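# Move the tube rack onto the bookcase's middle shelf

## Task

Take the tube rack off the shelved bench by the window and set it on the middle shelf of the bookcase. At the end every tube must sit fully seated in the rack. The task fails if the rack or any tube touches the floor, or if the robot falls or ends up tilted. When finished, open the gripper and back the robot away. The rack must stay put without the robot supporting it.

## Robot and tools

Robot: a Hello Robot Stretch 3 with one arm. It has a two-wheel base, 0.33 m long and 0.34 m wide, and a lift that rides up a mast. The telescoping arm sticks out to the robot's RIGHT, so to move the gripper forward or back you drive the base. Turning in place pivots about the point between the drive wheels, 0.05 m behind the front edge. With the arm fully in and the wrist folded, the wrist pokes up to 0.06 m past the right side and a turn sweeps a 0.28 m radius. An unfolded, level gripper reaches beyond that circle.

Frames: the base frame has its origin on the floor between the drive wheels, with x forward, y left and z up. hand_pose is reported in this frame, at the point where the closed fingertips meet. With all wrist joints at zero, that hand frame has x up, y pointing back along the arm toward the mast, and z toward the robot's rear. The odometry frame is the base frame as it stood at the start of the scene.

execute_actions takes "actions", a list holding one action or none, and optionally "cameras". An empty list just reports the state and images. An action can contain "base", "joints", or both, plus an optional "contact_limits", and all its motions begin together. "base" takes only one command per action, and both are relative offsets from where the base last reported itself: {"translate_m": d} drives straight d metres, positive forward, range -1 to 1; {"rotate_rad": d} turns in place d radians, positive counter-clockwise seen from above, range -3.2 to 3.2. The base cannot move sideways. "joints" is one object keyed by joint name, each value an absolute target rather than an offset: lift_m 0 to 1.1 (arm height on the mast); arm_m 0 to 0.52 (extension); wrist_yaw_rad -1.345 to 4.42 (0 points along the arm, positive swings toward the front, 3.0 folds over the base); wrist_pitch_rad -1.57 to 0.451 (0 level, negative tips the fingertips down); wrist_roll_rad -2.911 to 2.911 (0 has the fingers side by side, level); gripper_m -0.089 to 0.179 (larger is wider; the actual fingertip gap is about 0.007 m smaller when nearly shut and 0.025 m smaller when wide, and zero below 0.007); head_pan_rad -3.953 to 1.73 (0 forward, positive left, -1.57 looks along the arm); head_tilt_rad -1.53 to 0.419 (negative looks down). Completion tolerances are ±0.004 for lift, arm and gripper, ±0.02 for yaw, roll and head, ±0.05 for pitch. An action lasts at most 15 s. Joints or base left out of an action may still be pushing toward an earlier target without the status showing it. Unknown keys or out-of-range values get the whole call rejected with no motion. "contact_limits" accepts only arm_m, a motor effort percentage from 1 to 100; the arm halts (contact_stop) once its effort reaches that value (negative when retracting). Lower means gentler, but too low stops instantly. The limit also caps the holding force until the next action. "cameras" lists head_camera, nav_camera, wrist_camera or all; omitted or null means all, [] means none.

wait takes "seconds" from 0 to 10 and commands nothing new. zoom_image takes "camera" and "region" [x0, y0, x1, y1] in pixels from the top-left of that camera's latest full image, at most 504 by 504. finished_scene takes "scene", the current scene number, and cannot be undone; its result reports success and gives the next task. Replying without a tool call ends everything.

Result lines: base_status and joint_status say how each motion ended: "done" (for the base, wheels turned the full amount even if slipping), "off_target" (stopped short, maybe still pushing), "contact_stop", "time_out", "torque_fault". After the last three the target is dropped. Arm or lift after contact_stop go slack until recommanded; a slack lift can sink under load or keep pressing. on_its_own covers uncommanded joints; "held at" is the held target, not the position. motor_effort is percent of maximum, positive toward higher values, with the peak in brackets; readings have fixed bias and noise. Positive wheel effort pushes forward. lidar_m gives 12 distances in 30-degree sectors, 1st straight ahead, then counter-clockwise (4th left, 7th behind, 10th right), measured in a plane 0.17 m above the floor, 0.15 to 12 m, "-" meaning nothing; it misses glass, thin legs and the robot's own parts. wrist_depth_mm and head_depth_mm are 7x7 grids of median depths from the top-left (head image is sideways). base_odometry counts wheel turns only; heading runs -3.142 to 3.142, positive left. turned_by_wheels and turned_by_imu give turning since the last result. base_tilt reports forward and right lean in degrees, with a few degrees of fixed error.

Speed: the base is fast only when stowed (lift_m under 0.30, arm_m under 0.03, wrist_yaw_rad over 2.54); otherwise 0.10 m/s and 0.63 rad/s.

Gripper: to grip, command less than the object's width; to release, go at least 0.02 above where the fingers made contact. Neither the reading nor "done" proves a grasp. Over-squeezing triggers a stall guard that weakens the hold; send a new value to squeeze again.

Avoid: folding or unfolding the wrist unless lift_m is within 0.32 to 0.95, pitch -0.4 and roll near 0; once folded the lift may go down to 0.25. With yaw below -0.4 keep pitch at -0.5 or lower. Pushing on rigid things with the gripper above roughly 0.45 m can tip the robot, more so with raised contact limits or a repeat push. Driving while gripping something fixed, or snagging furniture (especially reversing), can tip it: reverse the last move in small steps, free the gripper, and lower lift to about 0.2 if still tilted. Wrist, head and base have no contact stop; prolonged strain switches a wrist servo off for 10 s. Drops, slips, slams and hard hits are penalised, and a loose object may occasionally get bumped. The robot keeps its last command while you think.

Each tool is called as name(argument=value, ...) on one line, values as JSON.

## Session

execute_actions(actions=[])

Scene clock: 0.00 s.
base_odometry: x=+0.000 y=+0.000 heading=+0.000 (m, m, rad; odometry frame)
turned_by_wheels: +0.000 (rad since the last result)
turned_by_imu: +0.000 (rad since the last result)
base_tilt: forward=+1.1 right=-1.0 (deg)
lidar_m: 1.95 1.88 1.45 1.22 1.55 1.86 1.44 1.57 1.91 1.74 1.75 2.25
head_depth_mm: 1665 2646 2667 2668 2654 2665 2400 / 1734 2594 2606 2620 2612 1966 2282 / 1679 2544 2546 2534 2549 2442 2355 / 1708 2507 2515 2506 2509 2493 2329 / 1711 2477 2454 2461 2464 2448 2311 / 1961 2430 2412 2436 2419 2400 2293 / 1986 2392 2369 2370 2365 2374 2265
base_status: not commanded
joint_positions: lift_m=+0.592 arm_m=-0.001 wrist_yaw_rad=+3.072 wrist_pitch_rad=-0.316 wrist_roll_rad=-0.011 gripper_m=+0.037 head_pan_rad=+0.003 head_tilt_rad=+0.005
joint_status: not commanded
motor_effort: left_wheel=+0 right_wheel=+0 lift_m=+24 arm_m=+0 wrist_yaw_rad=+0 wrist_pitch_rad=+8 wrist_roll_rad=+0 gripper_m=-1 head_pan_rad=+0 head_tilt_rad=+2 (%)
hand_pose: x=-0.0049 y=+0.0919 z=+0.6284 quat_wxyz=(+0.135, +0.698, +0.088, +0.698) (m; base frame)
wrist_depth_mm: - - - - - - - / - - - - - - - / - - - - - - - / - - - - - - - / - - - - - - - / 952 970 - 967 988 966 968 / 800 796 806 832 811 820 801
pictures: head_camera (sideways: a quarter turn clockwise sets it upright), nav_camera (sideways: a quarter turn counterclockwise sets it upright), wrist_camera
Images, in order (width x height): head_camera 896x504, nav_camera 672x504, wrist_camera 644x364.

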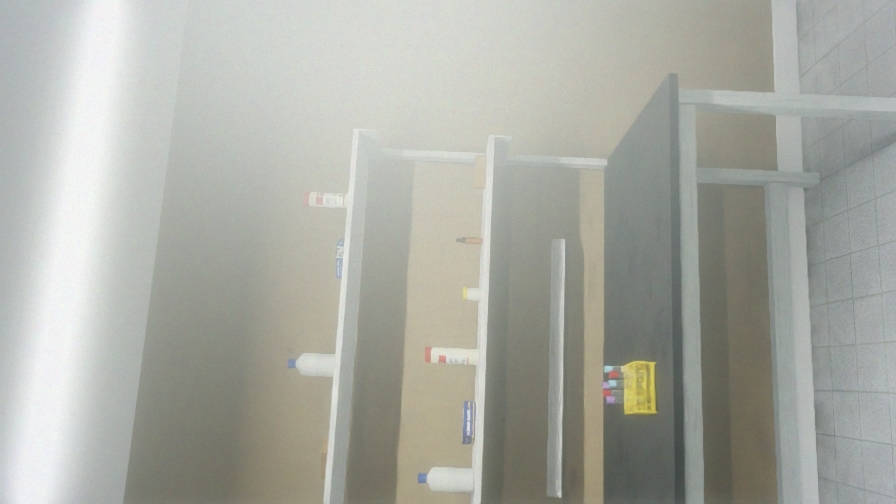

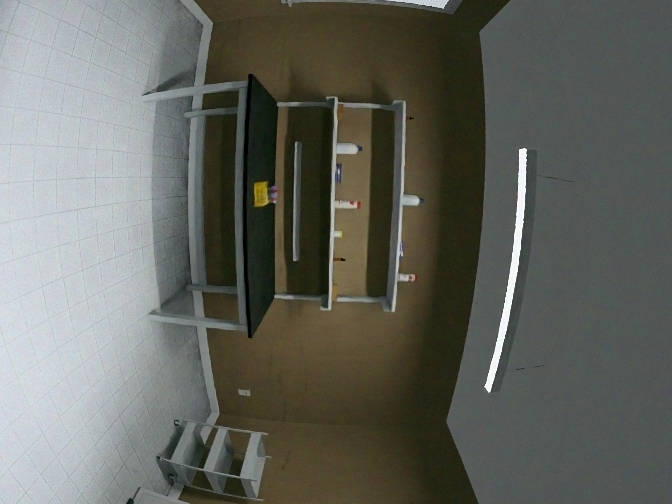

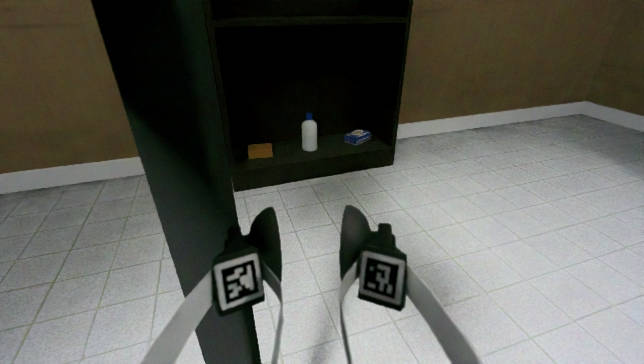

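zoom_image(camera="head_camera", region=[560, 320, 720, 460])

execute_actions(actions=[{"joints":{"head_pan_rad":1.5,"head_tilt_rad":-0.4}}])

Region (560, 320, 720, 460) of head_camera's 896x504 image, scaled by 3.150, with more detail than that image has; it fills the top 441 rows of this view, and the rest is white.

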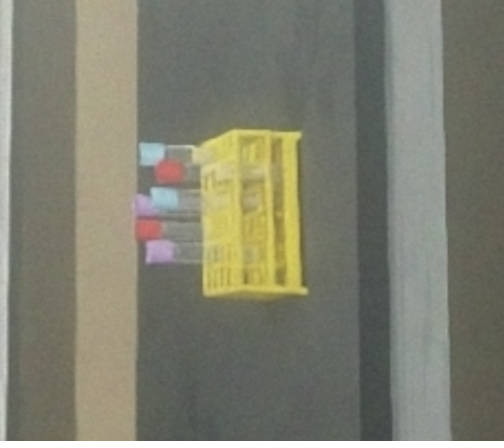

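Scene clock: 6.93 s.
base_odometry: x=+0.000 y=+0.000 heading=+0.000 (m, m, rad; odometry frame)
turned_by_wheels: +0.000 (rad since the last result)
turned_by_imu: +0.000 (rad since the last result)
base_tilt: forward=+1.1 right=-1.0 (deg)
lidar_m: 1.95 1.87 1.45 1.22 1.55 1.86 1.44 1.57 1.91 1.74 1.75 2.25
head_depth_mm: 1458 1555 1627 1809 2006 1790 1439 / 1421 1513 1581 1596 1713 1684 1439 / 1384 1486 1551 1602 1804 1667 1429 / 1355 1445 1496 1553 1734 1619 1430 / 1321 1399 1461 1510 1704 1610 1414 / 1293 1378 1429 1475 1649 1614 1417 / 1273 1354 1427 1537 1672 1729 1407
base_status: not commanded
joint_positions: lift_m=+0.592 arm_m=-0.001 wrist_yaw_rad=+3.072 wrist_pitch_rad=-0.316 wrist_roll_rad=-0.011 gripper_m=+0.037 head_pan_rad=+1.493 head_tilt_rad=-0.395
joint_status: all done
motor_effort: left_wheel=+0(0) right_wheel=+0(0) lift_m=+24(24) arm_m=+0(0) wrist_yaw_rad=+2(1) wrist_pitch_rad=+7(7) wrist_roll_rad=+0(0) gripper_m=+1(0) head_pan_rad=+3(39) head_tilt_rad=-2(29) (%)
hand_pose: x=-0.0049 y=+0.0919 z=+0.6284 quat_wxyz=(+0.135, +0.698, +0.088, +0.698) (m; base frame)
wrist_depth_mm: - - - - - - - / - - - - - - - / - - - - - - - / - - - - - - - / - - - - - - - / 942 972 - 986 960 965 945 / 811 810 824 828 814 815 787
pictures: head_camera (sideways: a quarter turn clockwise sets it upright), nav_camera (sideways: a quarter turn counterclockwise sets it upright), wrist_camera
camera_calibration (this result's frames):
head_camera: T_world_to_cam=[[0.0120253, -0.354024, -0.935159, 1.232], [-0.997947, 0.0545825, -0.033496, 0.0565341], [0.0629017, 0.933642, -0.352641, 0.416785], [0, 0, 0, 1]] pos_world=[0.0153864, 0.0439452, 1.30099]
nav_camera: T_world_to_cam=[[-0.0197042, 0.397111, 0.917559, -1.15163], [0.996939, -0.0616421, 0.048087, -0.0160692], [0.0756561, 0.915698, -0.394681, 0.472767], [0, 0, 0, 1]] pos_world=[-0.0424397, 0.0234238, 1.24406]
wrist_camera: T_world_to_cam=[[0.995667, -0.0913626, 0.0173482, -0.00546905], [-0.0304191, -0.496257, -0.867643, 0.619592], [0.0878793, 0.863355, -0.496886, 0.393997], [0, 0, 0, 1]] pos_world=[-0.0103314, -0.0331821, 0.73345]
Images, in order (width x height): head_camera 896x504, nav_camera 672x504, wrist_camera 644x364.

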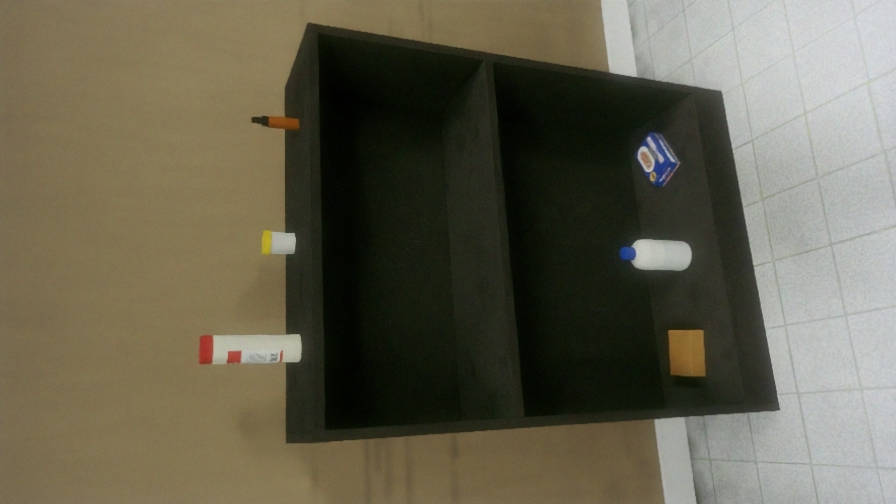

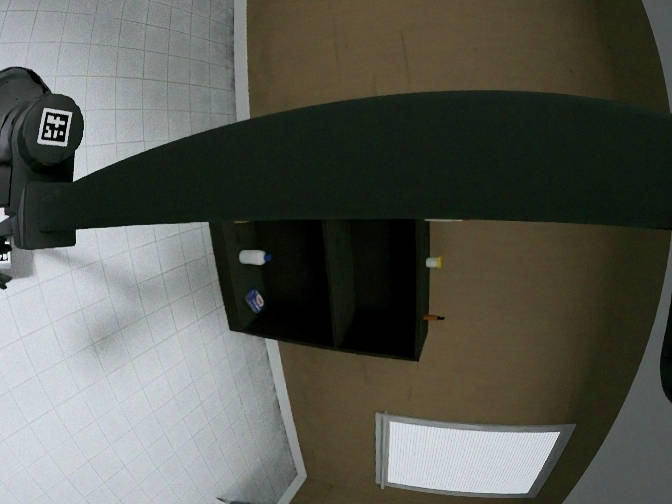

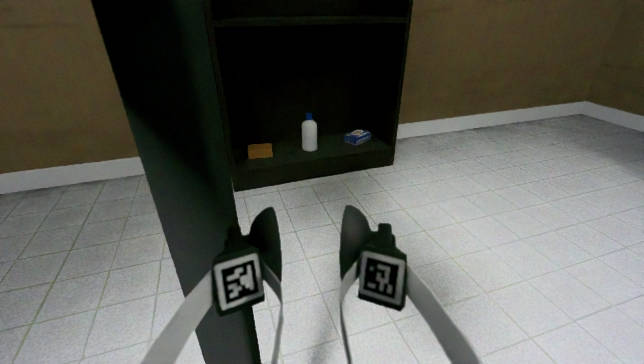

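execute_actions(actions=[{"base":{"rotate_rad":0.3},"joints":{"lift_m":0.25,"head_pan_rad":-0.1,"head_tilt_rad":-0.5}}], cameras=[])

execute_actions(actions=[{"base":{"translate_m":1.0}}])

Scene clock: 18.90 s.
base_odometry: x=+0.000 y=+0.000 heading=+0.300 (m, m, rad; odometry frame)
turned_by_wheels: +0.300 (rad since the last result)
turned_by_imu: +0.296 (rad since the last result)
base_tilt: forward=+1.1 right=-1.0 (deg)
lidar_m: 1.88 2.00 1.36 1.22 1.66 2.22 1.44 1.91 1.77 1.74 1.94 1.95
head_depth_mm: 2127 2310 2136 2612 2023 1622 1344 / 2117 2298 2107 2612 2022 1612 1339 / 2105 2302 2067 2611 2019 1607 1327 / 2113 2320 1880 2577 2008 1593 1326 / 2141 2333 2010 2590 1994 1590 1320 / 2156 2340 1987 2597 1986 1580 1315 / 2173 2362 2496 2515 1968 1578 1311
base_status: done
joint_positions: lift_m=+0.250 arm_m=-0.001 wrist_yaw_rad=+3.072 wrist_pitch_rad=-0.317 wrist_roll_rad=-0.011 gripper_m=+0.037 head_pan_rad=-0.093 head_tilt_rad=-0.494
joint_status: all done
motor_effort: left_wheel=-3(9) right_wheel=+3(7) lift_m=+20(20) arm_m=+0(0) wrist_yaw_rad=+0(0) wrist_pitch_rad=+8(8) wrist_roll_rad=+0(0) gripper_m=+0(0) head_pan_rad=-4(38) head_tilt_rad=-3(15) (%)
hand_pose: x=-0.0049 y=+0.0918 z=+0.2861 quat_wxyz=(+0.136, +0.698, +0.088, +0.698) (m; base frame)
wrist_depth_mm: - - - - - - - / - - - - - - - / - - - - - - - / 815 833 813 795 811 780 806 / 627 615 - 623 615 610 627 / 513 513 - 533 524 503 513 / 442 - - - 430 423 431
pictures: none
No camera images: the call's "cameras" was empty. Leave "cameras" out to get every camera's image.

Scene clock: 24.00 s.
base_odometry: x=+0.955 y=+0.295 heading=+0.300 (m, m, rad; odometry frame)
turned_by_wheels: +0.000 (rad since the last result)
turned_by_imu: +0.001 (rad since the last result)
base_tilt: forward=+1.2 right=-1.0 (deg)
lidar_m: 1.43 0.93 1.47 1.15 1.37 2.30 2.44 2.78 1.92 1.89 1.19 1.46
head_depth_mm: 1296 1400 1498 1149 939 1616 1343 / 1262 1411 1510 1086 949 1608 1341 / 1304 1407 1503 1017 944 1599 1331 / 1301 1422 1495 1125 936 1596 1321 / 1287 1424 1479 1113 939 1590 1316 / 1314 1428 1528 1105 945 1586 1319 / 1312 1423 1508 1097 948 1566 1311
base_status: done
joint_positions: lift_m=+0.250 arm_m=-0.001 wrist_yaw_rad=+3.072 wrist_pitch_rad=-0.317 wrist_roll_rad=-0.011 gripper_m=+0.037 head_pan_rad=-0.093 head_tilt_rad=-0.495
joint_status: not commanded
motor_effort: left_wheel=-3(9) right_wheel=+2(10) lift_m=+21(20) arm_m=+0(0) wrist_yaw_rad=+0(1) wrist_pitch_rad=+8(8) wrist_roll_rad=+0(0) gripper_m=+0(0) head_pan_rad=-4(4) head_tilt_rad=-3(2) (%)
hand_pose: x=-0.0049 y=+0.0918 z=+0.2861 quat_wxyz=(+0.136, +0.698, +0.088, +0.698) (m; base frame)
wrist_depth_mm: - - - - - - - / - - - - - - - / - - - - - - - / 797 789 813 799 816 787 795 / 624 622 - 617 610 631 622 / 508 505 - 525 523 506 504 / 444 - - - 430 436 428
pictures: head_camera (sideways: a quarter turn clockwise sets it upright), nav_camera (sideways: a quarter turn counterclockwise sets it upright), wrist_camera
camera_calibration (this result's frames):
head_camera: T_world_to_cam=[[-0.445328, 0.00178132, -0.895366, 1.18287], [0.0663095, 0.997318, -0.0309962, 0.0467835], [0.892909, -0.0731748, -0.444252, 0.530937], [0, 0, 0, 1]] pos_world=[0.0495841, -0.00991384, 1.29642]
nav_camera: T_world_to_cam=[[0.486566, 0.0054342, 0.873627, -1.09741], [-0.0718682, -0.996342, 0.0462245, -0.00711863], [0.870683, -0.0852773, -0.484396, 0.58466], [0, 0, 0, 1]] pos_world=[0.0243985, 0.0487292, 1.24226]
wrist_camera: T_world_to_cam=[[0.995668, -0.0913405, 0.0173785, 0.000455947], [-0.0305019, -0.497438, -0.866963, 0.322394], [0.0878335, 0.862677, -0.49807, 0.224409], [0, 0, 0, 1]] pos_world=[-0.010331, -0.0331798, 0.391267]
Images, in order (width x height): head_camera 896x504, nav_camera 672x504, wrist_camera 644x364.

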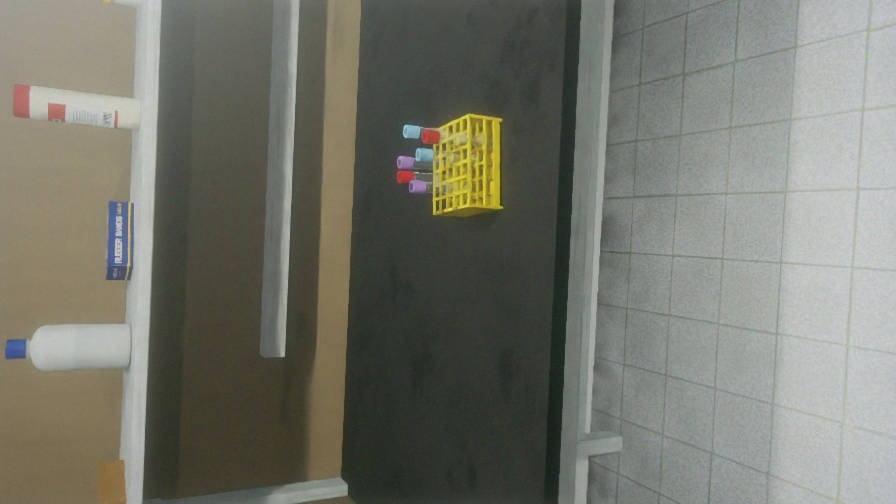

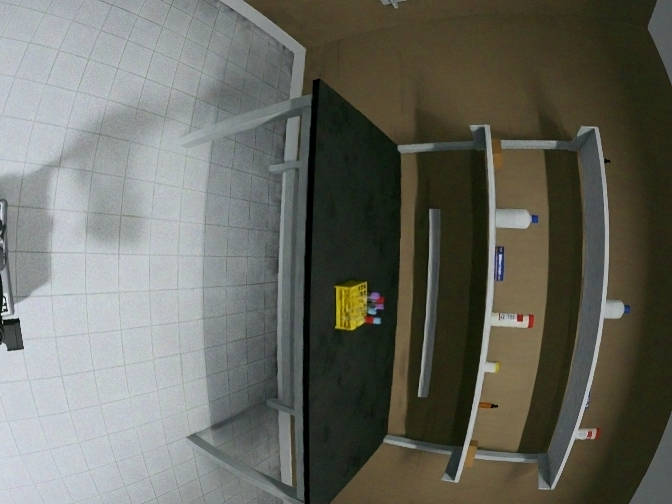

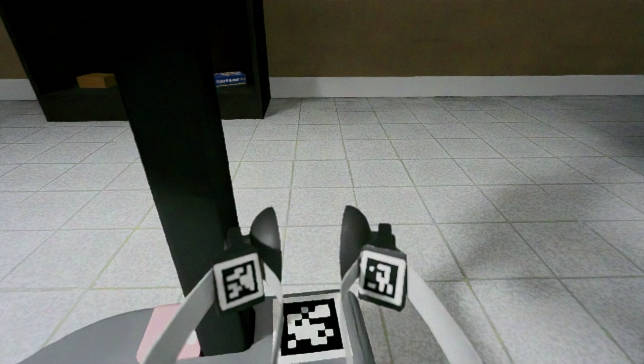

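zoom_image(camera="head_camera", region=[370, 90, 530, 230])

Region (370, 90, 530, 230) of head_camera's 896x504 image, scaled by 3.150, with more detail than that image has; it fills the top 441 rows of this view, and the rest is white.

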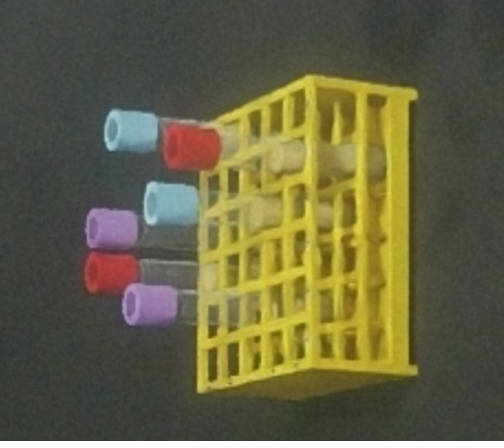

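execute_actions(actions=[{"base":{"rotate_rad":-0.985}}], cameras=[])

execute_actions(actions=[{"base":{"translate_m":0.70}}], cameras=[])

execute_actions(actions=[{"base":{"rotate_rad":2.256},"joints":{"lift_m":0.85,"wrist_pitch_rad":-0.4,"head_pan_rad":-1.2,"head_tilt_rad":-0.7}}], cameras=[])

execute_actions(actions=[{"joints":{"wrist_yaw_rad":1.57}}], cameras=[])

execute_actions(actions=[{"joints":{"wrist_pitch_rad":-0.1,"gripper_m":0.17,"lift_m":0.92}}])

Scene clock: 42.50 s.
base_odometry: x=+0.955 y=+0.295 heading=-0.685 (m, m, rad; odometry frame)
turned_by_wheels: -0.985 (rad since the last result)
turned_by_imu: -0.969 (rad since the last result)
base_tilt: forward=+1.1 right=-1.0 (deg)
lidar_m: 1.19 1.44 1.43 0.93 1.45 1.15 1.35 2.49 2.44 2.27 1.91 1.88
head_depth_mm: 2006 2135 2181 2210 2042 1615 1341 / 2115 2281 2348 2261 2015 1602 1335 / 2261 2422 2620 2701 2013 1595 1329 / 2235 2431 2659 2701 2005 1595 1330 / 1988 2147 2345 1344 1843 1551 1322 / 1784 1926 2035 1223 1994 1579 1319 / 1632 1733 1796 1097 1900 1580 1318
base_status: done
joint_positions: lift_m=+0.250 arm_m=-0.001 wrist_yaw_rad=+3.072 wrist_pitch_rad=-0.317 wrist_roll_rad=-0.011 gripper_m=+0.037 head_pan_rad=-0.093 head_tilt_rad=-0.495
joint_status: not commanded
motor_effort: left_wheel=+3(14) right_wheel=-3(10) lift_m=+20(21) arm_m=+0(0) wrist_yaw_rad=+0(1) wrist_pitch_rad=+8(8) wrist_roll_rad=+0(0) gripper_m=+0(0) head_pan_rad=-4(4) head_tilt_rad=-1(2) (%)
hand_pose: x=-0.0049 y=+0.0918 z=+0.2861 quat_wxyz=(+0.136, +0.698, +0.088, +0.698) (m; base frame)
wrist_depth_mm: - - - - - - - / - - - - - - - / - - - - - - - / 805 795 819 814 811 810 805 / 625 614 - 620 616 620 627 / 512 507 - 528 520 516 505 / 440 - - - 428 422 431
pictures: none
No camera images: the call's "cameras" was empty. Leave "cameras" out to get every camera's image.

Scene clock: 46.53 s.
base_odometry: x=+1.497 y=-0.148 heading=-0.685 (m, m, rad; odometry frame)
turned_by_wheels: +0.000 (rad since the last result)
turned_by_imu: +0.001 (rad since the last result)
base_tilt: forward=+1.1 right=-1.0 (deg)
lidar_m: 0.49 1.00 0.99 1.09 1.93 1.79 2.04 2.93 2.98 1.64 1.39 1.31
head_depth_mm: 1536 1635 1737 1673 1649 1573 1342 / 1627 1740 1865 2015 2016 1605 1340 / 1719 1851 1997 2167 2009 1610 1329 / 1593 1737 1914 2117 1998 1602 1322 / 1421 1524 1664 1813 1917 1465 1262 / 1277 1364 1470 1594 1747 657 699 / 1163 1234 1321 1415 1476 654 546
base_status: done
joint_positions: lift_m=+0.250 arm_m=-0.001 wrist_yaw_rad=+3.072 wrist_pitch_rad=-0.317 wrist_roll_rad=-0.011 gripper_m=+0.037 head_pan_rad=-0.093 head_tilt_rad=-0.495
joint_status: not commanded
motor_effort: left_wheel=+2(13) right_wheel=-2(6) lift_m=+20(21) arm_m=+0(1) wrist_yaw_rad=+0(0) wrist_pitch_rad=+8(8) wrist_roll_rad=+0(0) gripper_m=+0(0) head_pan_rad=-3(3) head_tilt_rad=-3(3) (%)
hand_pose: x=-0.0049 y=+0.0918 z=+0.2860 quat_wxyz=(+0.136, +0.698, +0.088, +0.698) (m; base frame)
wrist_depth_mm: - - - - - 967 863 / - - - - - 975 884 / - - - - - - 912 / 804 808 812 796 809 811 802 / 620 630 - 616 627 631 621 / 511 500 - 524 513 514 505 / 444 - - - 428 427 430
pictures: none
No camera images: the call's "cameras" was empty. Leave "cameras" out to get every camera's image.

Scene clock: 52.83 s.
base_odometry: x=+1.497 y=-0.148 heading=+1.571 (m, m, rad; odometry frame)
turned_by_wheels: +2.256 (rad since the last result)
turned_by_imu: +2.224 (rad since the last result)
base_tilt: forward=+1.1 right=-1.0 (deg)
lidar_m: 1.10 1.79 2.19 3.30 3.14 1.52 1.31 1.31 0.49 1.00 1.00 1.19
head_depth_mm: 912 988 1075 830 677 571 527 / 932 1003 1076 828 674 569 - / 951 1023 1066 825 673 579 - / 971 1042 1064 821 669 579 1212 / 991 1074 1059 819 668 590 1192 / 1016 1094 1057 815 666 602 1187 / 1041 1164 1049 810 664 1283 1186
base_status: done
joint_positions: lift_m=+0.850 arm_m=-0.001 wrist_yaw_rad=+3.072 wrist_pitch_rad=-0.413 wrist_roll_rad=-0.011 gripper_m=+0.037 head_pan_rad=-1.193 head_tilt_rad=-0.691
joint_status: all done
motor_effort: left_wheel=-3(11) right_wheel=+2(11) lift_m=+28(27) arm_m=+0(0) wrist_yaw_rad=+1(1) wrist_pitch_rad=+7(8) wrist_roll_rad=+0(0) gripper_m=+0(0) head_pan_rad=-4(39) head_tilt_rad=-4(23) (%)
hand_pose: x=-0.0057 y=+0.0808 z=+0.8635 quat_wxyz=(+0.169, +0.693, +0.122, +0.691) (m; base frame)
wrist_depth_mm: - - - - - - - / - - - - - - - / - - - - - - - / - - - - - - - / - - - - - - - / - - - - - - - / - - - - - - -
pictures: none
No camera images: the call's "cameras" was empty. Leave "cameras" out to get every camera's image.

Scene clock: 54.60 s.
base_odometry: x=+1.497 y=-0.148 heading=+1.571 (m, m, rad; odometry frame)
turned_by_wheels: +0.000 (rad since the last result)
turned_by_imu: +0.000 (rad since the last result)
base_tilt: forward=+1.1 right=-1.0 (deg)
lidar_m: 1.10 1.80 2.19 3.13 3.16 1.52 1.31 1.31 0.49 1.00 1.00 1.19
head_depth_mm: 914 987 1077 832 677 583 - / 932 1004 1074 829 674 569 1199 / 952 1025 1066 825 673 567 1212 / 972 1043 1060 820 670 578 - / 993 1070 1054 819 668 589 - / 1015 1093 1047 816 665 602 1169 / 1036 1161 1045 813 663 1285 1186
base_status: not commanded
joint_positions: lift_m=+0.850 arm_m=-0.001 wrist_yaw_rad=+1.573 wrist_pitch_rad=-0.413 wrist_roll_rad=-0.011 gripper_m=+0.037 head_pan_rad=-1.193 head_tilt_rad=-0.691
joint_status: all done
motor_effort: left_wheel=-3(3) right_wheel=+3(2) lift_m=+27(28) arm_m=+0(0) wrist_yaw_rad=-3(5) wrist_pitch_rad=+7(7) wrist_roll_rad=+0(0) gripper_m=+0(0) head_pan_rad=-3(3) head_tilt_rad=-4(4) (%)
hand_pose: x=+0.2036 y=-0.1433 z=+0.8635 quat_wxyz=(+0.594, +0.590, -0.383, +0.390) (m; base frame)
wrist_depth_mm: - - - - - - 860 / - - - 784 715 491 726 / - - - - 498 448 493 / - - - - 399 383 382 / - - - - 334 307 311 / - - - - - 261 261 / - - - - - 229 223
pictures: none
No camera images: the call's "cameras" was empty. Leave "cameras" out to get every camera's image.

Scene clock: 56.40 s.
base_odometry: x=+1.497 y=-0.148 heading=+1.571 (m, m, rad; odometry frame)
turned_by_wheels: +0.000 (rad since the last result)
turned_by_imu: +0.000 (rad since the last result)
base_tilt: forward=+1.1 right=-1.1 (deg)
lidar_m: 1.10 1.80 2.19 3.11 3.14 1.53 1.31 1.31 0.49 1.00 1.00 1.19
head_depth_mm: 914 989 1078 832 676 583 - / 932 1002 1074 828 673 569 - / 953 1025 1071 825 672 579 - / 970 1040 1059 821 687 - - / 994 1076 1057 819 669 - - / 1014 1093 1053 816 649 589 1147 / 1038 1168 1048 814 656 1283 1181
base_status: not commanded
joint_positions: lift_m=+0.920 arm_m=-0.001 wrist_yaw_rad=+1.573 wrist_pitch_rad=-0.126 wrist_roll_rad=-0.011 gripper_m=+0.170 head_pan_rad=-1.193 head_tilt_rad=-0.691
joint_status: all done
motor_effort: left_wheel=-3(3) right_wheel=+2(2) lift_m=+28(27) arm_m=+0(0) wrist_yaw_rad=-2(3) wrist_pitch_rad=+14(16) wrist_roll_rad=+0(0) gripper_m=+1(100) head_pan_rad=-4(4) head_tilt_rad=-5(5) (%)
hand_pose: x=+0.2298 y=-0.1432 z=+1.0024 quat_wxyz=(+0.533, +0.528, -0.464, +0.471) (m; base frame)
wrist_depth_mm: - - - - - - 844 / - - - - - - 882 / - - - - - - 888 / - - - - - - 894 / - - - 795 640 654 661 / - - - - 520 - 510 / - - - - 402 403 409
pictures: head_camera (sideways: a quarter turn clockwise sets it upright), nav_camera (sideways: a quarter turn counterclockwise sets it upright), wrist_camera
camera_calibration (this result's frames):
head_camera: T_world_to_cam=[[-0.261866, 0.552434, -0.791355, 1.04612], [0.916822, 0.398499, -0.0251967, 0.0340377], [0.301435, -0.73213, -0.610837, 0.751286], [0, 0, 0, 1]] pos_world=[0.0162731, -0.0414389, 1.28763]
nav_camera: T_world_to_cam=[[0.285148, -0.581236, 0.762139, -0.950827], [-0.917337, -0.395972, 0.0412309, 0.00455109], [0.27782, -0.710895, -0.6461, 0.798651], [0, 0, 0, 1]] pos_world=[0.0534197, 0.0169039, 1.24048]
wrist_camera: T_world_to_cam=[[-0.0231317, -0.999649, 0.0128777, -0.158637], [-0.324706, -0.00467038, -0.945803, 1.05085], [0.945532, -0.0260595, -0.324484, 0.264925], [0, 0, 0, 1]] pos_world=[0.0870511, -0.146769, 1.0819]
Images, in order (width x height): head_camera 896x504, nav_camera 672x504, wrist_camera 644x364.

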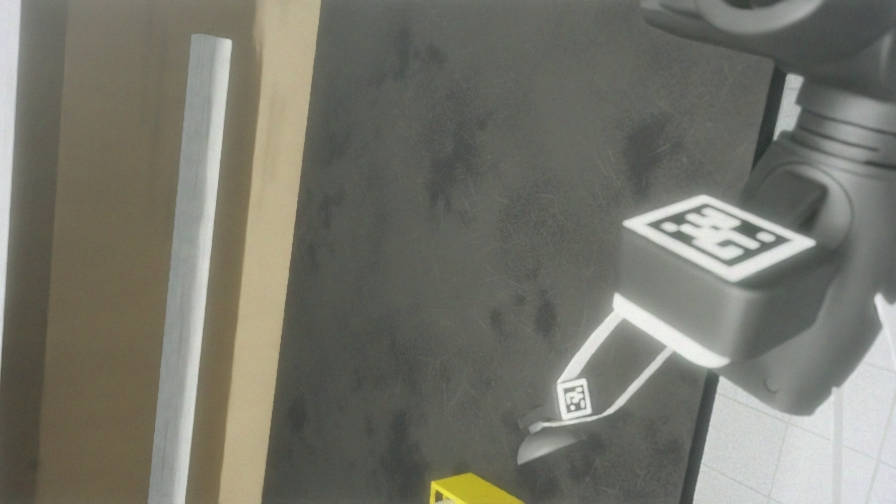

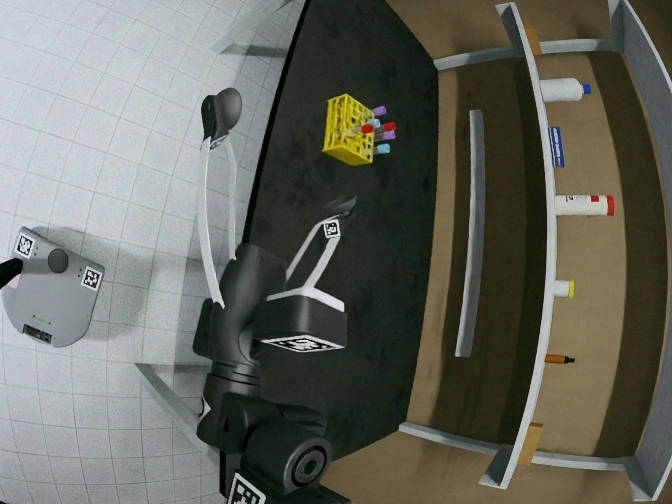

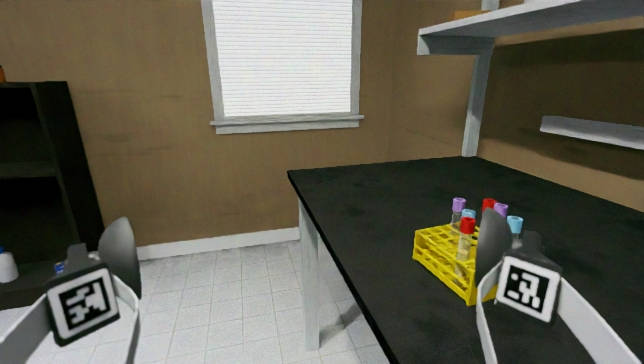

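execute_actions(actions=[{"joints":{"wrist_pitch_rad":-0.7,"arm_m":0.24,"lift_m":1.0,"head_pan_rad":-0.9,"head_tilt_rad":-0.75}}], cameras=["wrist_camera","head_camera"])

Scene clock: 67.73 s.
base_odometry: x=+1.497 y=-0.148 heading=+1.571 (m, m, rad; odometry frame)
turned_by_wheels: +0.000 (rad since the last result)
turned_by_imu: +0.000 (rad since the last result)
base_tilt: forward=+1.1 right=-1.0 (deg)
lidar_m: 1.10 1.80 2.19 3.12 3.16 1.51 1.31 1.31 0.49 1.00 1.00 1.18
head_depth_mm: 948 1043 985 783 633 553 1159 / 994 1103 981 778 629 563 1178 / 1041 1150 979 777 642 587 1171 / 1079 1196 975 775 641 1279 1172 / 1124 1244 968 750 640 1334 1168 / 1213 1294 966 746 672 1331 1161 / 1281 1290 961 750 1449 1327 1161
base_status: not commanded
joint_positions: lift_m=+1.000 arm_m=+0.240 wrist_yaw_rad=+1.571 wrist_pitch_rad=-0.708 wrist_roll_rad=-0.011 gripper_m=+0.170 head_pan_rad=-0.907 head_tilt_rad=-0.741
joint_status: all done
motor_effort: left_wheel=-3(3) right_wheel=+2(2) lift_m=+28(29) arm_m=+3(2) wrist_yaw_rad=-2(3) wrist_pitch_rad=+4(14) wrist_roll_rad=+0(0) gripper_m=+0(0) head_pan_rad=+3(26) head_tilt_rad=-4(13) (%)
hand_pose: x=+0.1576 y=-0.3848 z=+0.9536 quat_wxyz=(+0.644, +0.641, -0.292, +0.299) (m; base frame)
wrist_depth_mm: - - 706 695 717 697 660 / - - 597 485 587 594 597 / - - 503 487 497 503 504 / - - 442 435 431 439 436 / - - 388 382 385 395 383 / - - 351 343 343 - 348 / 988 - 318 312 313 312 315
pictures: head_camera (sideways: a quarter turn clockwise sets it upright), wrist_camera
camera_calibration (this result's frames):
head_camera: T_world_to_cam=[[-0.430559, 0.486163, -0.760438, 1.00685], [0.766439, 0.641884, -0.0235873, 0.0328584], [0.476646, -0.592984, -0.648983, 0.799838], [0, 0, 0, 1]] pos_world=[0.0270854, -0.0362932, 1.2855]
wrist_camera: T_world_to_cam=[[-0.0138126, -0.999603, 0.0245535, -0.413687], [-0.791047, -0.00409565, -0.611742, 0.735287], [0.6116, -0.0278727, -0.790676, 0.807539], [0, 0, 0, 1]] pos_world=[0.0820417, -0.388003, 1.09847]
Images, in order (width x height): head_camera 896x504, wrist_camera 644x364.

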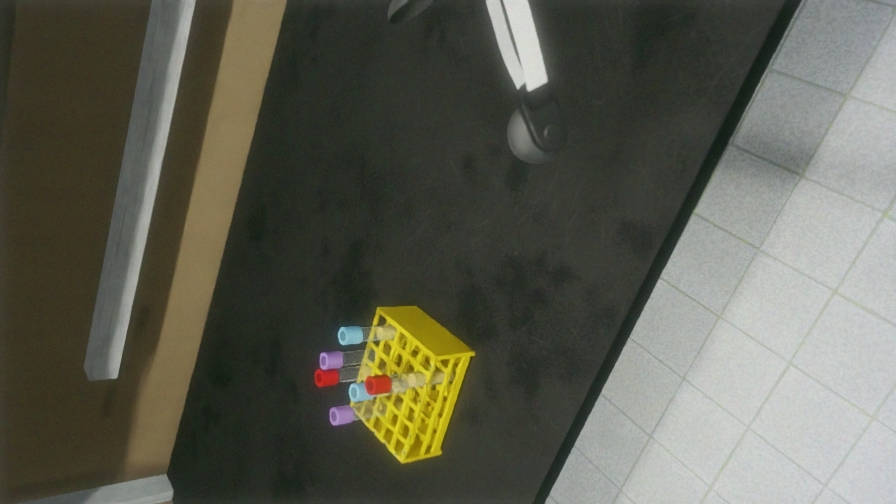

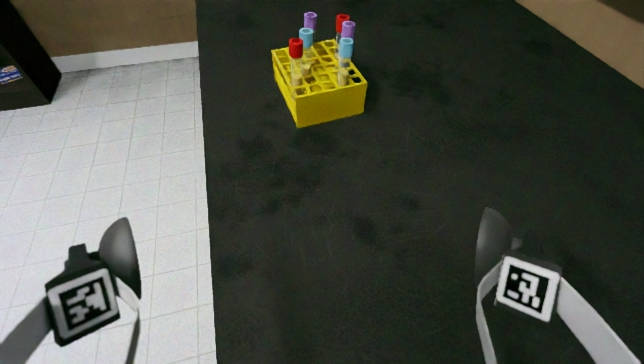

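execute_actions(actions=[{"base":{"rotate_rad":0.345},"joints":{"wrist_pitch_rad":-0.2,"arm_m":0.42,"lift_m":0.85}}], cameras=[])

execute_actions(actions=[{"joints":{"lift_m":0.76,"head_pan_rad":-1.2,"head_tilt_rad":-0.7}}])

Scene clock: 78.10 s.
base_odometry: x=+1.497 y=-0.148 heading=+1.916 (m, m, rad; odometry frame)
turned_by_wheels: +0.345 (rad since the last result)
turned_by_imu: +0.341 (rad since the last result)
base_tilt: forward=+1.1 right=-1.0 (deg)
lidar_m: 1.79 2.04 3.28 2.97 1.64 1.39 1.31 0.49 1.00 0.99 1.08 1.10
head_depth_mm: 1097 1197 983 771 647 552 1157 / 1183 1262 985 756 645 588 1173 / 1321 1319 979 733 659 1338 1174 / 1444 1313 974 773 1454 1339 1170 / 1635 1306 968 792 1552 1337 1166 / 1858 2008 963 1723 1551 1335 1161 / 1842 2021 994 1431 1516 1328 1164
base_status: done
joint_positions: lift_m=+0.850 arm_m=+0.420 wrist_yaw_rad=+1.571 wrist_pitch_rad=-0.226 wrist_roll_rad=-0.011 gripper_m=+0.170 head_pan_rad=-0.907 head_tilt_rad=-0.741
joint_status: all done
motor_effort: left_wheel=-3(9) right_wheel=+2(8) lift_m=+20(25) arm_m=+3(2) wrist_yaw_rad=+0(1) wrist_pitch_rad=+14(15) wrist_roll_rad=+0(0) gripper_m=+0(0) head_pan_rad=+3(4) head_tilt_rad=-5(5) (%)
hand_pose: x=+0.2230 y=-0.5647 z=+0.9080 quat_wxyz=(+0.556, +0.551, -0.437, +0.443) (m; base frame)
wrist_depth_mm: - - - - - - 766 / - - - - - - 740 / - - - 940 918 907 757 / - - 622 547 583 579 573 / - - 408 325 423 448 423 / - 340 322 271 335 - 335 / - 279 280 280 278 279 274
pictures: none
No camera images: the call's "cameras" was empty. Leave "cameras" out to get every camera's image.

Scene clock: 79.77 s.
base_odometry: x=+1.497 y=-0.148 heading=+1.916 (m, m, rad; odometry frame)
turned_by_wheels: +0.000 (rad since the last result)
turned_by_imu: +0.000 (rad since the last result)
base_tilt: forward=+1.1 right=-0.9 (deg)
lidar_m: 1.79 2.04 3.30 2.97 1.63 1.39 1.31 0.48 1.01 0.99 1.08 1.10
head_depth_mm: 958 1016 1052 872 669 564 1131 / 1013 1080 1046 825 665 564 1190 / 1065 1171 1041 812 663 587 1185 / 1128 1239 1036 809 661 1288 1189 / 1192 1310 1030 744 660 1366 1180 / 1279 1356 1025 761 691 1358 1181 / 1325 1362 1020 799 1487 1360 1176
base_status: not commanded
joint_positions: lift_m=+0.760 arm_m=+0.420 wrist_yaw_rad=+1.571 wrist_pitch_rad=-0.226 wrist_roll_rad=-0.011 gripper_m=+0.170 head_pan_rad=-1.193 head_tilt_rad=-0.705
joint_status: all done
motor_effort: left_wheel=-3(3) right_wheel=+2(2) lift_m=+20(21) arm_m=+3(3) wrist_yaw_rad=-1(1) wrist_pitch_rad=+14(14) wrist_roll_rad=+0(0) gripper_m=+1(0) head_pan_rad=-3(25) head_tilt_rad=+3(9) (%)
hand_pose: x=+0.2230 y=-0.5647 z=+0.8181 quat_wxyz=(+0.556, +0.551, -0.437, +0.444) (m; base frame)
wrist_depth_mm: - - - - - - 768 / - - - 864 - - 758 / - - 568 352 562 560 552 / - - 249 233 357 356 357 / - 266 245 243 263 278 261 / 232 210 209 208 207 - 208 / 168 173 172 171 173 172 171
pictures: head_camera (sideways: a quarter turn clockwise sets it upright), nav_camera (sideways: a quarter turn counterclockwise sets it upright), wrist_camera
camera_calibration (this result's frames):
head_camera: T_world_to_cam=[[-0.265831, 0.562243, -0.783082, 1.03536], [0.916655, 0.398911, -0.0247622, 0.0334727], [0.298457, -0.724399, -0.621426, 0.765078], [0, 0, 0, 1]] pos_world=[0.0162054, -0.041256, 1.28704]
nav_camera: T_world_to_cam=[[0.28897, -0.590674, 0.753392, -0.939451], [-0.91709, -0.396583, 0.0408291, 0.00507341], [0.274666, -0.702727, -0.656302, 0.811942], [0, 0, 0, 1]] pos_world=[0.0531131, 0.0176766, 1.24045]
wrist_camera: T_world_to_cam=[[-0.0234525, -0.999608, 0.0152849, -0.579609], [-0.416968, -0.00411523, -0.908912, 0.863096], [0.908619, -0.0276896, -0.416708, 0.283355], [0, 0, 0, 1]] pos_world=[0.0888284, -0.567984, 0.911414]
Images, in order (width x height): head_camera 896x504, nav_camera 672x504, wrist_camera 644x364.

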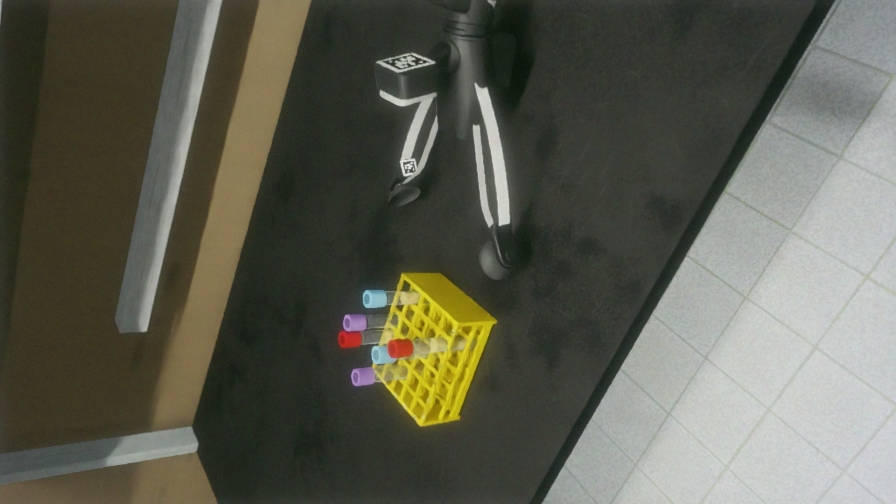

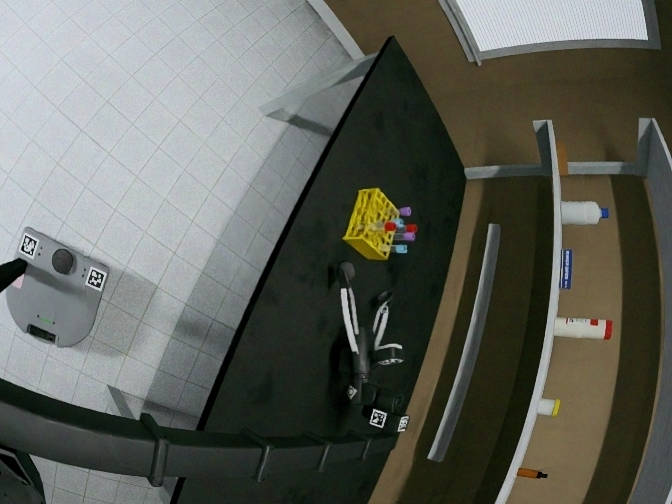

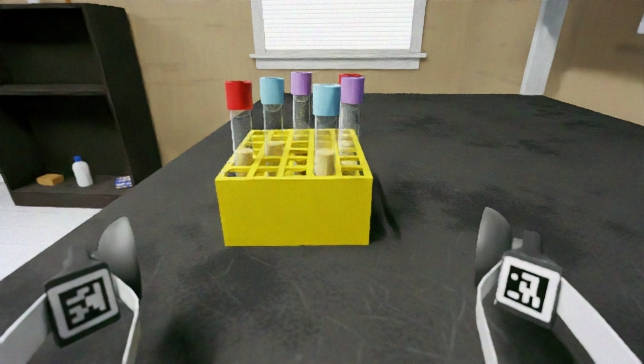

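execute_actions(actions=[{"joints":{"lift_m":0.732,"arm_m":0.41}}], cameras=[])

execute_actions(actions=[{"base":{"translate_m":0.1}}], cameras=["wrist_camera","head_camera"])

Scene clock: 86.43 s.
base_odometry: x=+1.497 y=-0.148 heading=+1.916 (m, m, rad; odometry frame)
turned_by_wheels: +0.000 (rad since the last result)
turned_by_imu: +0.000 (rad since the last result)
base_tilt: forward=+1.1 right=-1.0 (deg)
lidar_m: 1.79 2.04 3.31 2.97 1.64 1.39 1.31 0.49 1.00 0.99 1.08 1.10
head_depth_mm: 962 1015 1053 858 651 564 1133 / 1012 1081 1045 869 664 565 1183 / 1065 1172 1039 809 663 588 1187 / 1129 1239 1034 801 645 1281 1186 / 1192 1309 1033 744 661 1359 1182 / 1283 1358 1025 764 693 1363 1179 / 1323 1359 1021 799 1483 1356 1174
base_status: not commanded
joint_positions: lift_m=+0.732 arm_m=+0.410 wrist_yaw_rad=+1.571 wrist_pitch_rad=-0.226 wrist_roll_rad=-0.011 gripper_m=+0.170 head_pan_rad=-1.193 head_tilt_rad=-0.705
joint_status: all done
motor_effort: left_wheel=-3(3) right_wheel=+3(2) lift_m=+20(23) arm_m=-3(5) wrist_yaw_rad=-1(1) wrist_pitch_rad=+14(14) wrist_roll_rad=+0(0) gripper_m=+0(1) head_pan_rad=-4(4) head_tilt_rad=+3(3) (%)
hand_pose: x=+0.2230 y=-0.5554 z=+0.7901 quat_wxyz=(+0.556, +0.551, -0.437, +0.444) (m; base frame)
wrist_depth_mm: - - - - - - 800 / - - - 842 - 884 724 / - - 374 239 454 449 445 / - 296 234 226 293 289 288 / 230 215 214 215 212 225 212 / - 170 170 169 169 - 168 / 137 140 141 140 139 138 139
pictures: none
No camera images: the call's "cameras" was empty. Leave "cameras" out to get every camera's image.

Scene clock: 89.07 s.
base_odometry: x=+1.464 y=-0.053 heading=+1.916 (m, m, rad; odometry frame)
turned_by_wheels: +0.000 (rad since the last result)
turned_by_imu: +0.000 (rad since the last result)
base_tilt: forward=+1.1 right=-1.0 (deg)
lidar_m: 1.70 1.95 3.17 2.98 1.74 1.48 1.41 0.57 1.02 1.01 1.10 1.01
head_depth_mm: 972 1030 1053 858 652 565 1150 / 1019 1107 1047 869 666 576 1192 / 1080 1198 1036 786 663 601 1185 / 1144 1259 1038 738 647 1309 1184 / 1211 1316 1031 757 659 1356 1182 / 1247 1352 1029 801 711 1360 1180 / 1389 1553 1019 799 1518 1352 1182
base_status: done
joint_positions: lift_m=+0.732 arm_m=+0.410 wrist_yaw_rad=+1.571 wrist_pitch_rad=-0.226 wrist_roll_rad=-0.011 gripper_m=+0.170 head_pan_rad=-1.193 head_tilt_rad=-0.705
joint_status: not commanded
motor_effort: left_wheel=-3(4) right_wheel=+3(9) lift_m=+20(20) arm_m=-3(2) wrist_yaw_rad=-1(1) wrist_pitch_rad=+14(14) wrist_roll_rad=+0(0) gripper_m=+1(0) head_pan_rad=-3(3) head_tilt_rad=+3(4) (%)
hand_pose: x=+0.2230 y=-0.5554 z=+0.7901 quat_wxyz=(+0.556, +0.551, -0.437, +0.444) (m; base frame)
wrist_depth_mm: - - - - - - 732 / - - 146 688 685 - 753 / - - 463 241 451 453 450 / - 295 155 164 183 284 289 / 243 211 126 126 127 224 212 / - 163 136 137 139 - 168 / 136 141 140 140 139 139 138
pictures: head_camera (sideways: a quarter turn clockwise sets it upright), wrist_camera
camera_calibration (this result's frames):
head_camera: T_world_to_cam=[[-0.265745, 0.562203, -0.78314, 1.03544], [0.916698, 0.398812, -0.0247652, 0.0334764], [0.298402, -0.724484, -0.621353, 0.764983], [0, 0, 0, 1]] pos_world=[0.0162015, -0.0412583, 1.28705]
wrist_camera: T_world_to_cam=[[-0.0234542, -0.999608, 0.0152827, -0.569838], [-0.416879, -0.0041153, -0.908953, 0.837722], [0.908659, -0.0276898, -0.416619, 0.271869], [0, 0, 0, 1]] pos_world=[0.0888271, -0.558639, 0.883425]
Images, in order (width x height): head_camera 896x504, wrist_camera 644x364.

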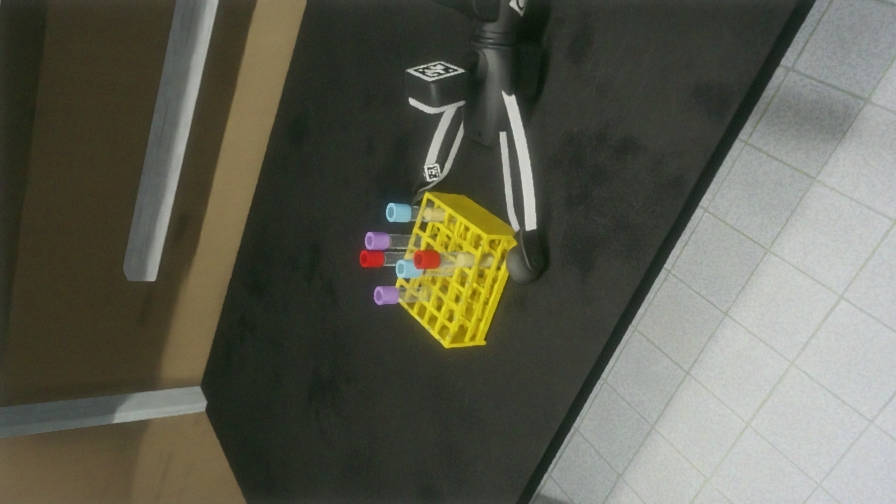

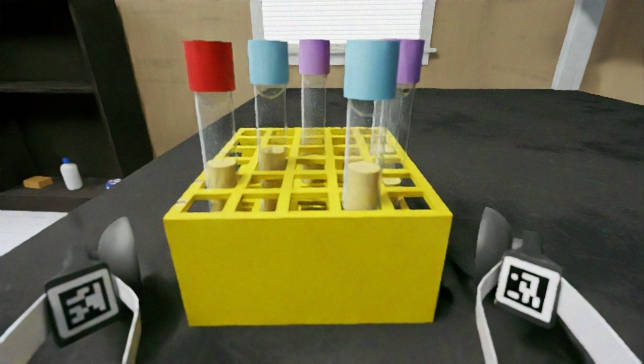

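execute_actions(actions=[{"base":{"translate_m":0.065}}], cameras=[])

execute_actions(actions=[{"joints":{"gripper_m":0.09}}], cameras=[])

execute_actions(actions=[{"joints":{"lift_m":0.76}}])

Scene clock: 96.90 s.
base_odometry: x=+1.442 y=+0.008 heading=+1.916 (m, m, rad; odometry frame)
turned_by_wheels: +0.000 (rad since the last result)
turned_by_imu: +0.000 (rad since the last result)
base_tilt: forward=+1.1 right=-1.0 (deg)
lidar_m: 1.64 1.88 2.88 3.00 1.83 1.54 1.47 0.62 1.03 1.02 1.10 0.95
head_depth_mm: 978 1042 1049 858 652 565 1177 / 1029 1114 1047 871 665 576 1190 / 1087 1207 1046 744 663 1287 1190 / 1150 1265 1036 724 646 1338 1186 / 1221 1327 1033 780 677 1364 1187 / 1275 1346 1025 802 712 1360 1180 / 1402 1587 1023 800 1516 1357 1184
base_status: done
joint_positions: lift_m=+0.732 arm_m=+0.410 wrist_yaw_rad=+1.570 wrist_pitch_rad=-0.226 wrist_roll_rad=-0.011 gripper_m=+0.170 head_pan_rad=-1.193 head_tilt_rad=-0.705
joint_status: not commanded
motor_effort: left_wheel=-4(7) right_wheel=+4(9) lift_m=+20(20) arm_m=-3(3) wrist_yaw_rad=+0(1) wrist_pitch_rad=+14(14) wrist_roll_rad=+0(0) gripper_m=+0(1) head_pan_rad=-4(3) head_tilt_rad=+3(2) (%)
hand_pose: x=+0.2230 y=-0.5555 z=+0.7901 quat_wxyz=(+0.556, +0.551, -0.437, +0.443) (m; base frame)
wrist_depth_mm: - - - - - - 715 / - - 120 680 81 - 707 / - - 464 459 413 445 453 / - 322 144 165 164 290 286 / - 204 119 126 118 224 212 / - 100 100 100 100 101 167 / 136 122 110 110 110 135 139
pictures: none
No camera images: the call's "cameras" was empty. Leave "cameras" out to get every camera's image.

Scene clock: 98.20 s.
base_odometry: x=+1.442 y=+0.008 heading=+1.916 (m, m, rad; odometry frame)
turned_by_wheels: +0.000 (rad since the last result)
turned_by_imu: +0.000 (rad since the last result)
base_tilt: forward=+1.1 right=-1.0 (deg)
lidar_m: 1.64 1.88 2.89 3.00 1.83 1.55 1.47 0.62 1.03 1.02 1.11 0.95
head_depth_mm: 982 1043 1052 859 652 565 1174 / 1033 1115 1048 884 664 577 1189 / 1092 1210 1044 786 655 1281 1185 / 1155 1268 1037 725 661 1336 1185 / 1228 1335 1031 770 678 1364 1183 / 1272 1347 1026 801 713 1359 1182 / 1401 1588 1020 800 1521 1356 1180
base_status: not commanded
joint_positions: lift_m=+0.732 arm_m=+0.410 wrist_yaw_rad=+1.570 wrist_pitch_rad=-0.225 wrist_roll_rad=-0.011 gripper_m=+0.091 head_pan_rad=-1.193 head_tilt_rad=-0.705
joint_status: all done
motor_effort: left_wheel=-4(4) right_wheel=+4(4) lift_m=+20(20) arm_m=-3(3) wrist_yaw_rad=+0(1) wrist_pitch_rad=+14(14) wrist_roll_rad=+0(0) gripper_m=-28(100) head_pan_rad=-3(3) head_tilt_rad=+3(3) (%)
hand_pose: x=+0.2230 y=-0.5555 z=+0.7902 quat_wxyz=(+0.556, +0.550, -0.437, +0.444) (m; base frame)
wrist_depth_mm: - - - - - - 701 / - - 136 138 130 - 719 / - - 464 457 456 453 443 / - 320 154 154 175 289 289 / - 200 119 113 118 223 212 / 178 129 125 119 113 176 168 / - 139 135 130 125 140 139
pictures: none
No camera images: the call's "cameras" was empty. Leave "cameras" out to get every camera's image.

Scene clock: 99.23 s.
base_odometry: x=+1.442 y=+0.008 heading=+1.916 (m, m, rad; odometry frame)
turned_by_wheels: +0.000 (rad since the last result)
turned_by_imu: +0.000 (rad since the last result)
base_tilt: forward=+1.1 right=-1.0 (deg)
lidar_m: 1.64 1.89 2.89 2.99 1.83 1.54 1.48 0.62 1.03 1.02 1.10 0.95
head_depth_mm: 981 1045 1052 871 668 567 1171 / 1032 1113 1047 838 664 576 1195 / 1092 1208 1043 787 664 1279 1188 / 1154 1267 1040 715 661 1337 1183 / 1227 1329 1033 760 677 1366 1182 / 1274 1347 1028 801 713 1358 1182 / 1403 1597 1021 798 1523 1355 1180
base_status: not commanded
joint_positions: lift_m=+0.760 arm_m=+0.410 wrist_yaw_rad=+1.570 wrist_pitch_rad=-0.228 wrist_roll_rad=-0.011 gripper_m=+0.095 head_pan_rad=-1.193 head_tilt_rad=-0.705
joint_status: all done
motor_effort: left_wheel=-3(4) right_wheel=+2(3) lift_m=+29(31) arm_m=-2(2) wrist_yaw_rad=-1(0) wrist_pitch_rad=+15(15) wrist_roll_rad=+0(0) gripper_m=-26(28) head_pan_rad=-3(3) head_tilt_rad=+3(3) (%)
hand_pose: x=+0.2228 y=-0.5554 z=+0.8171 quat_wxyz=(+0.557, +0.551, -0.437, +0.443) (m; base frame)
wrist_depth_mm: - - - - - - 702 / - - 155 191 146 - 701 / - - - 549 496 543 544 / - - 185 213 309 348 352 / - 127 122 117 114 274 258 / 229 129 125 119 114 214 206 / 173 166 130 124 119 170 169
pictures: head_camera (sideways: a quarter turn clockwise sets it upright), nav_camera (sideways: a quarter turn counterclockwise sets it upright), wrist_camera
camera_calibration (this result's frames):
head_camera: T_world_to_cam=[[-0.265672, 0.562124, -0.783221, 1.03554], [0.916724, 0.398752, -0.0247695, 0.0334817], [0.298387, -0.724578, -0.62125, 0.76485], [0, 0, 0, 1]] pos_world=[0.0161997, -0.0412607, 1.28705]
nav_camera: T_world_to_cam=[[0.288809, -0.590565, 0.75354, -0.939641], [-0.91716, -0.396422, 0.0408359, 0.00506501], [0.274603, -0.70291, -0.656133, 0.811722], [0, 0, 0, 1]] pos_world=[0.0531212, 0.0176559, 1.24045]
wrist_camera: T_world_to_cam=[[-0.0238132, -0.999599, 0.0153153, -0.570284], [-0.41911, -0.00392641, -0.907927, 0.861913], [0.907623, -0.0280395, -0.418848, 0.28514], [0, 0, 0, 1]] pos_world=[0.0888561, -0.558676, 0.910719]
Images, in order (width x height): head_camera 896x504, nav_camera 672x504, wrist_camera 644x364.

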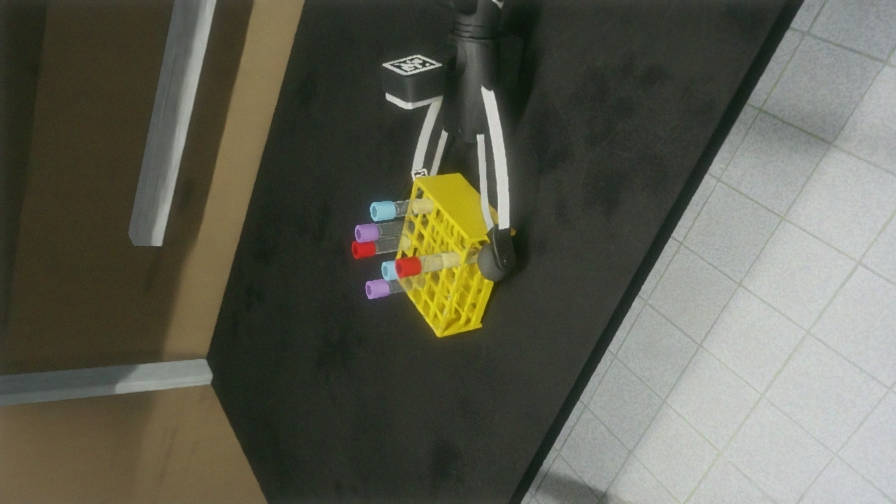

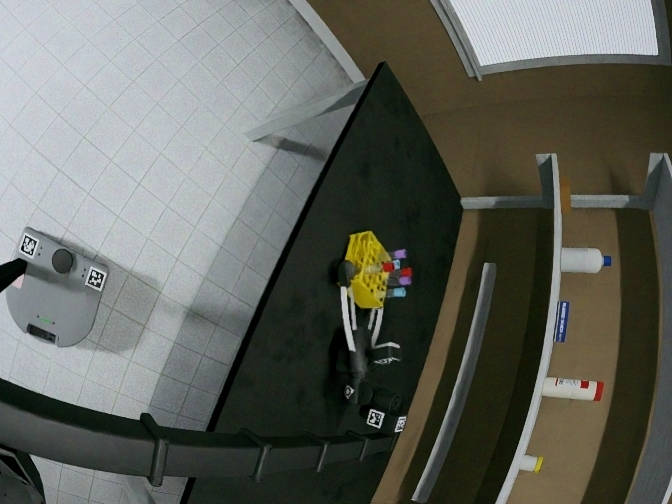

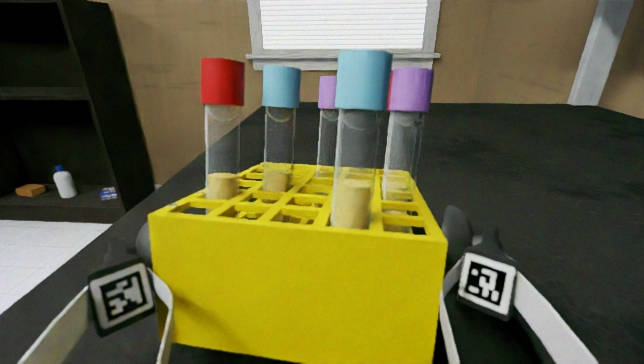

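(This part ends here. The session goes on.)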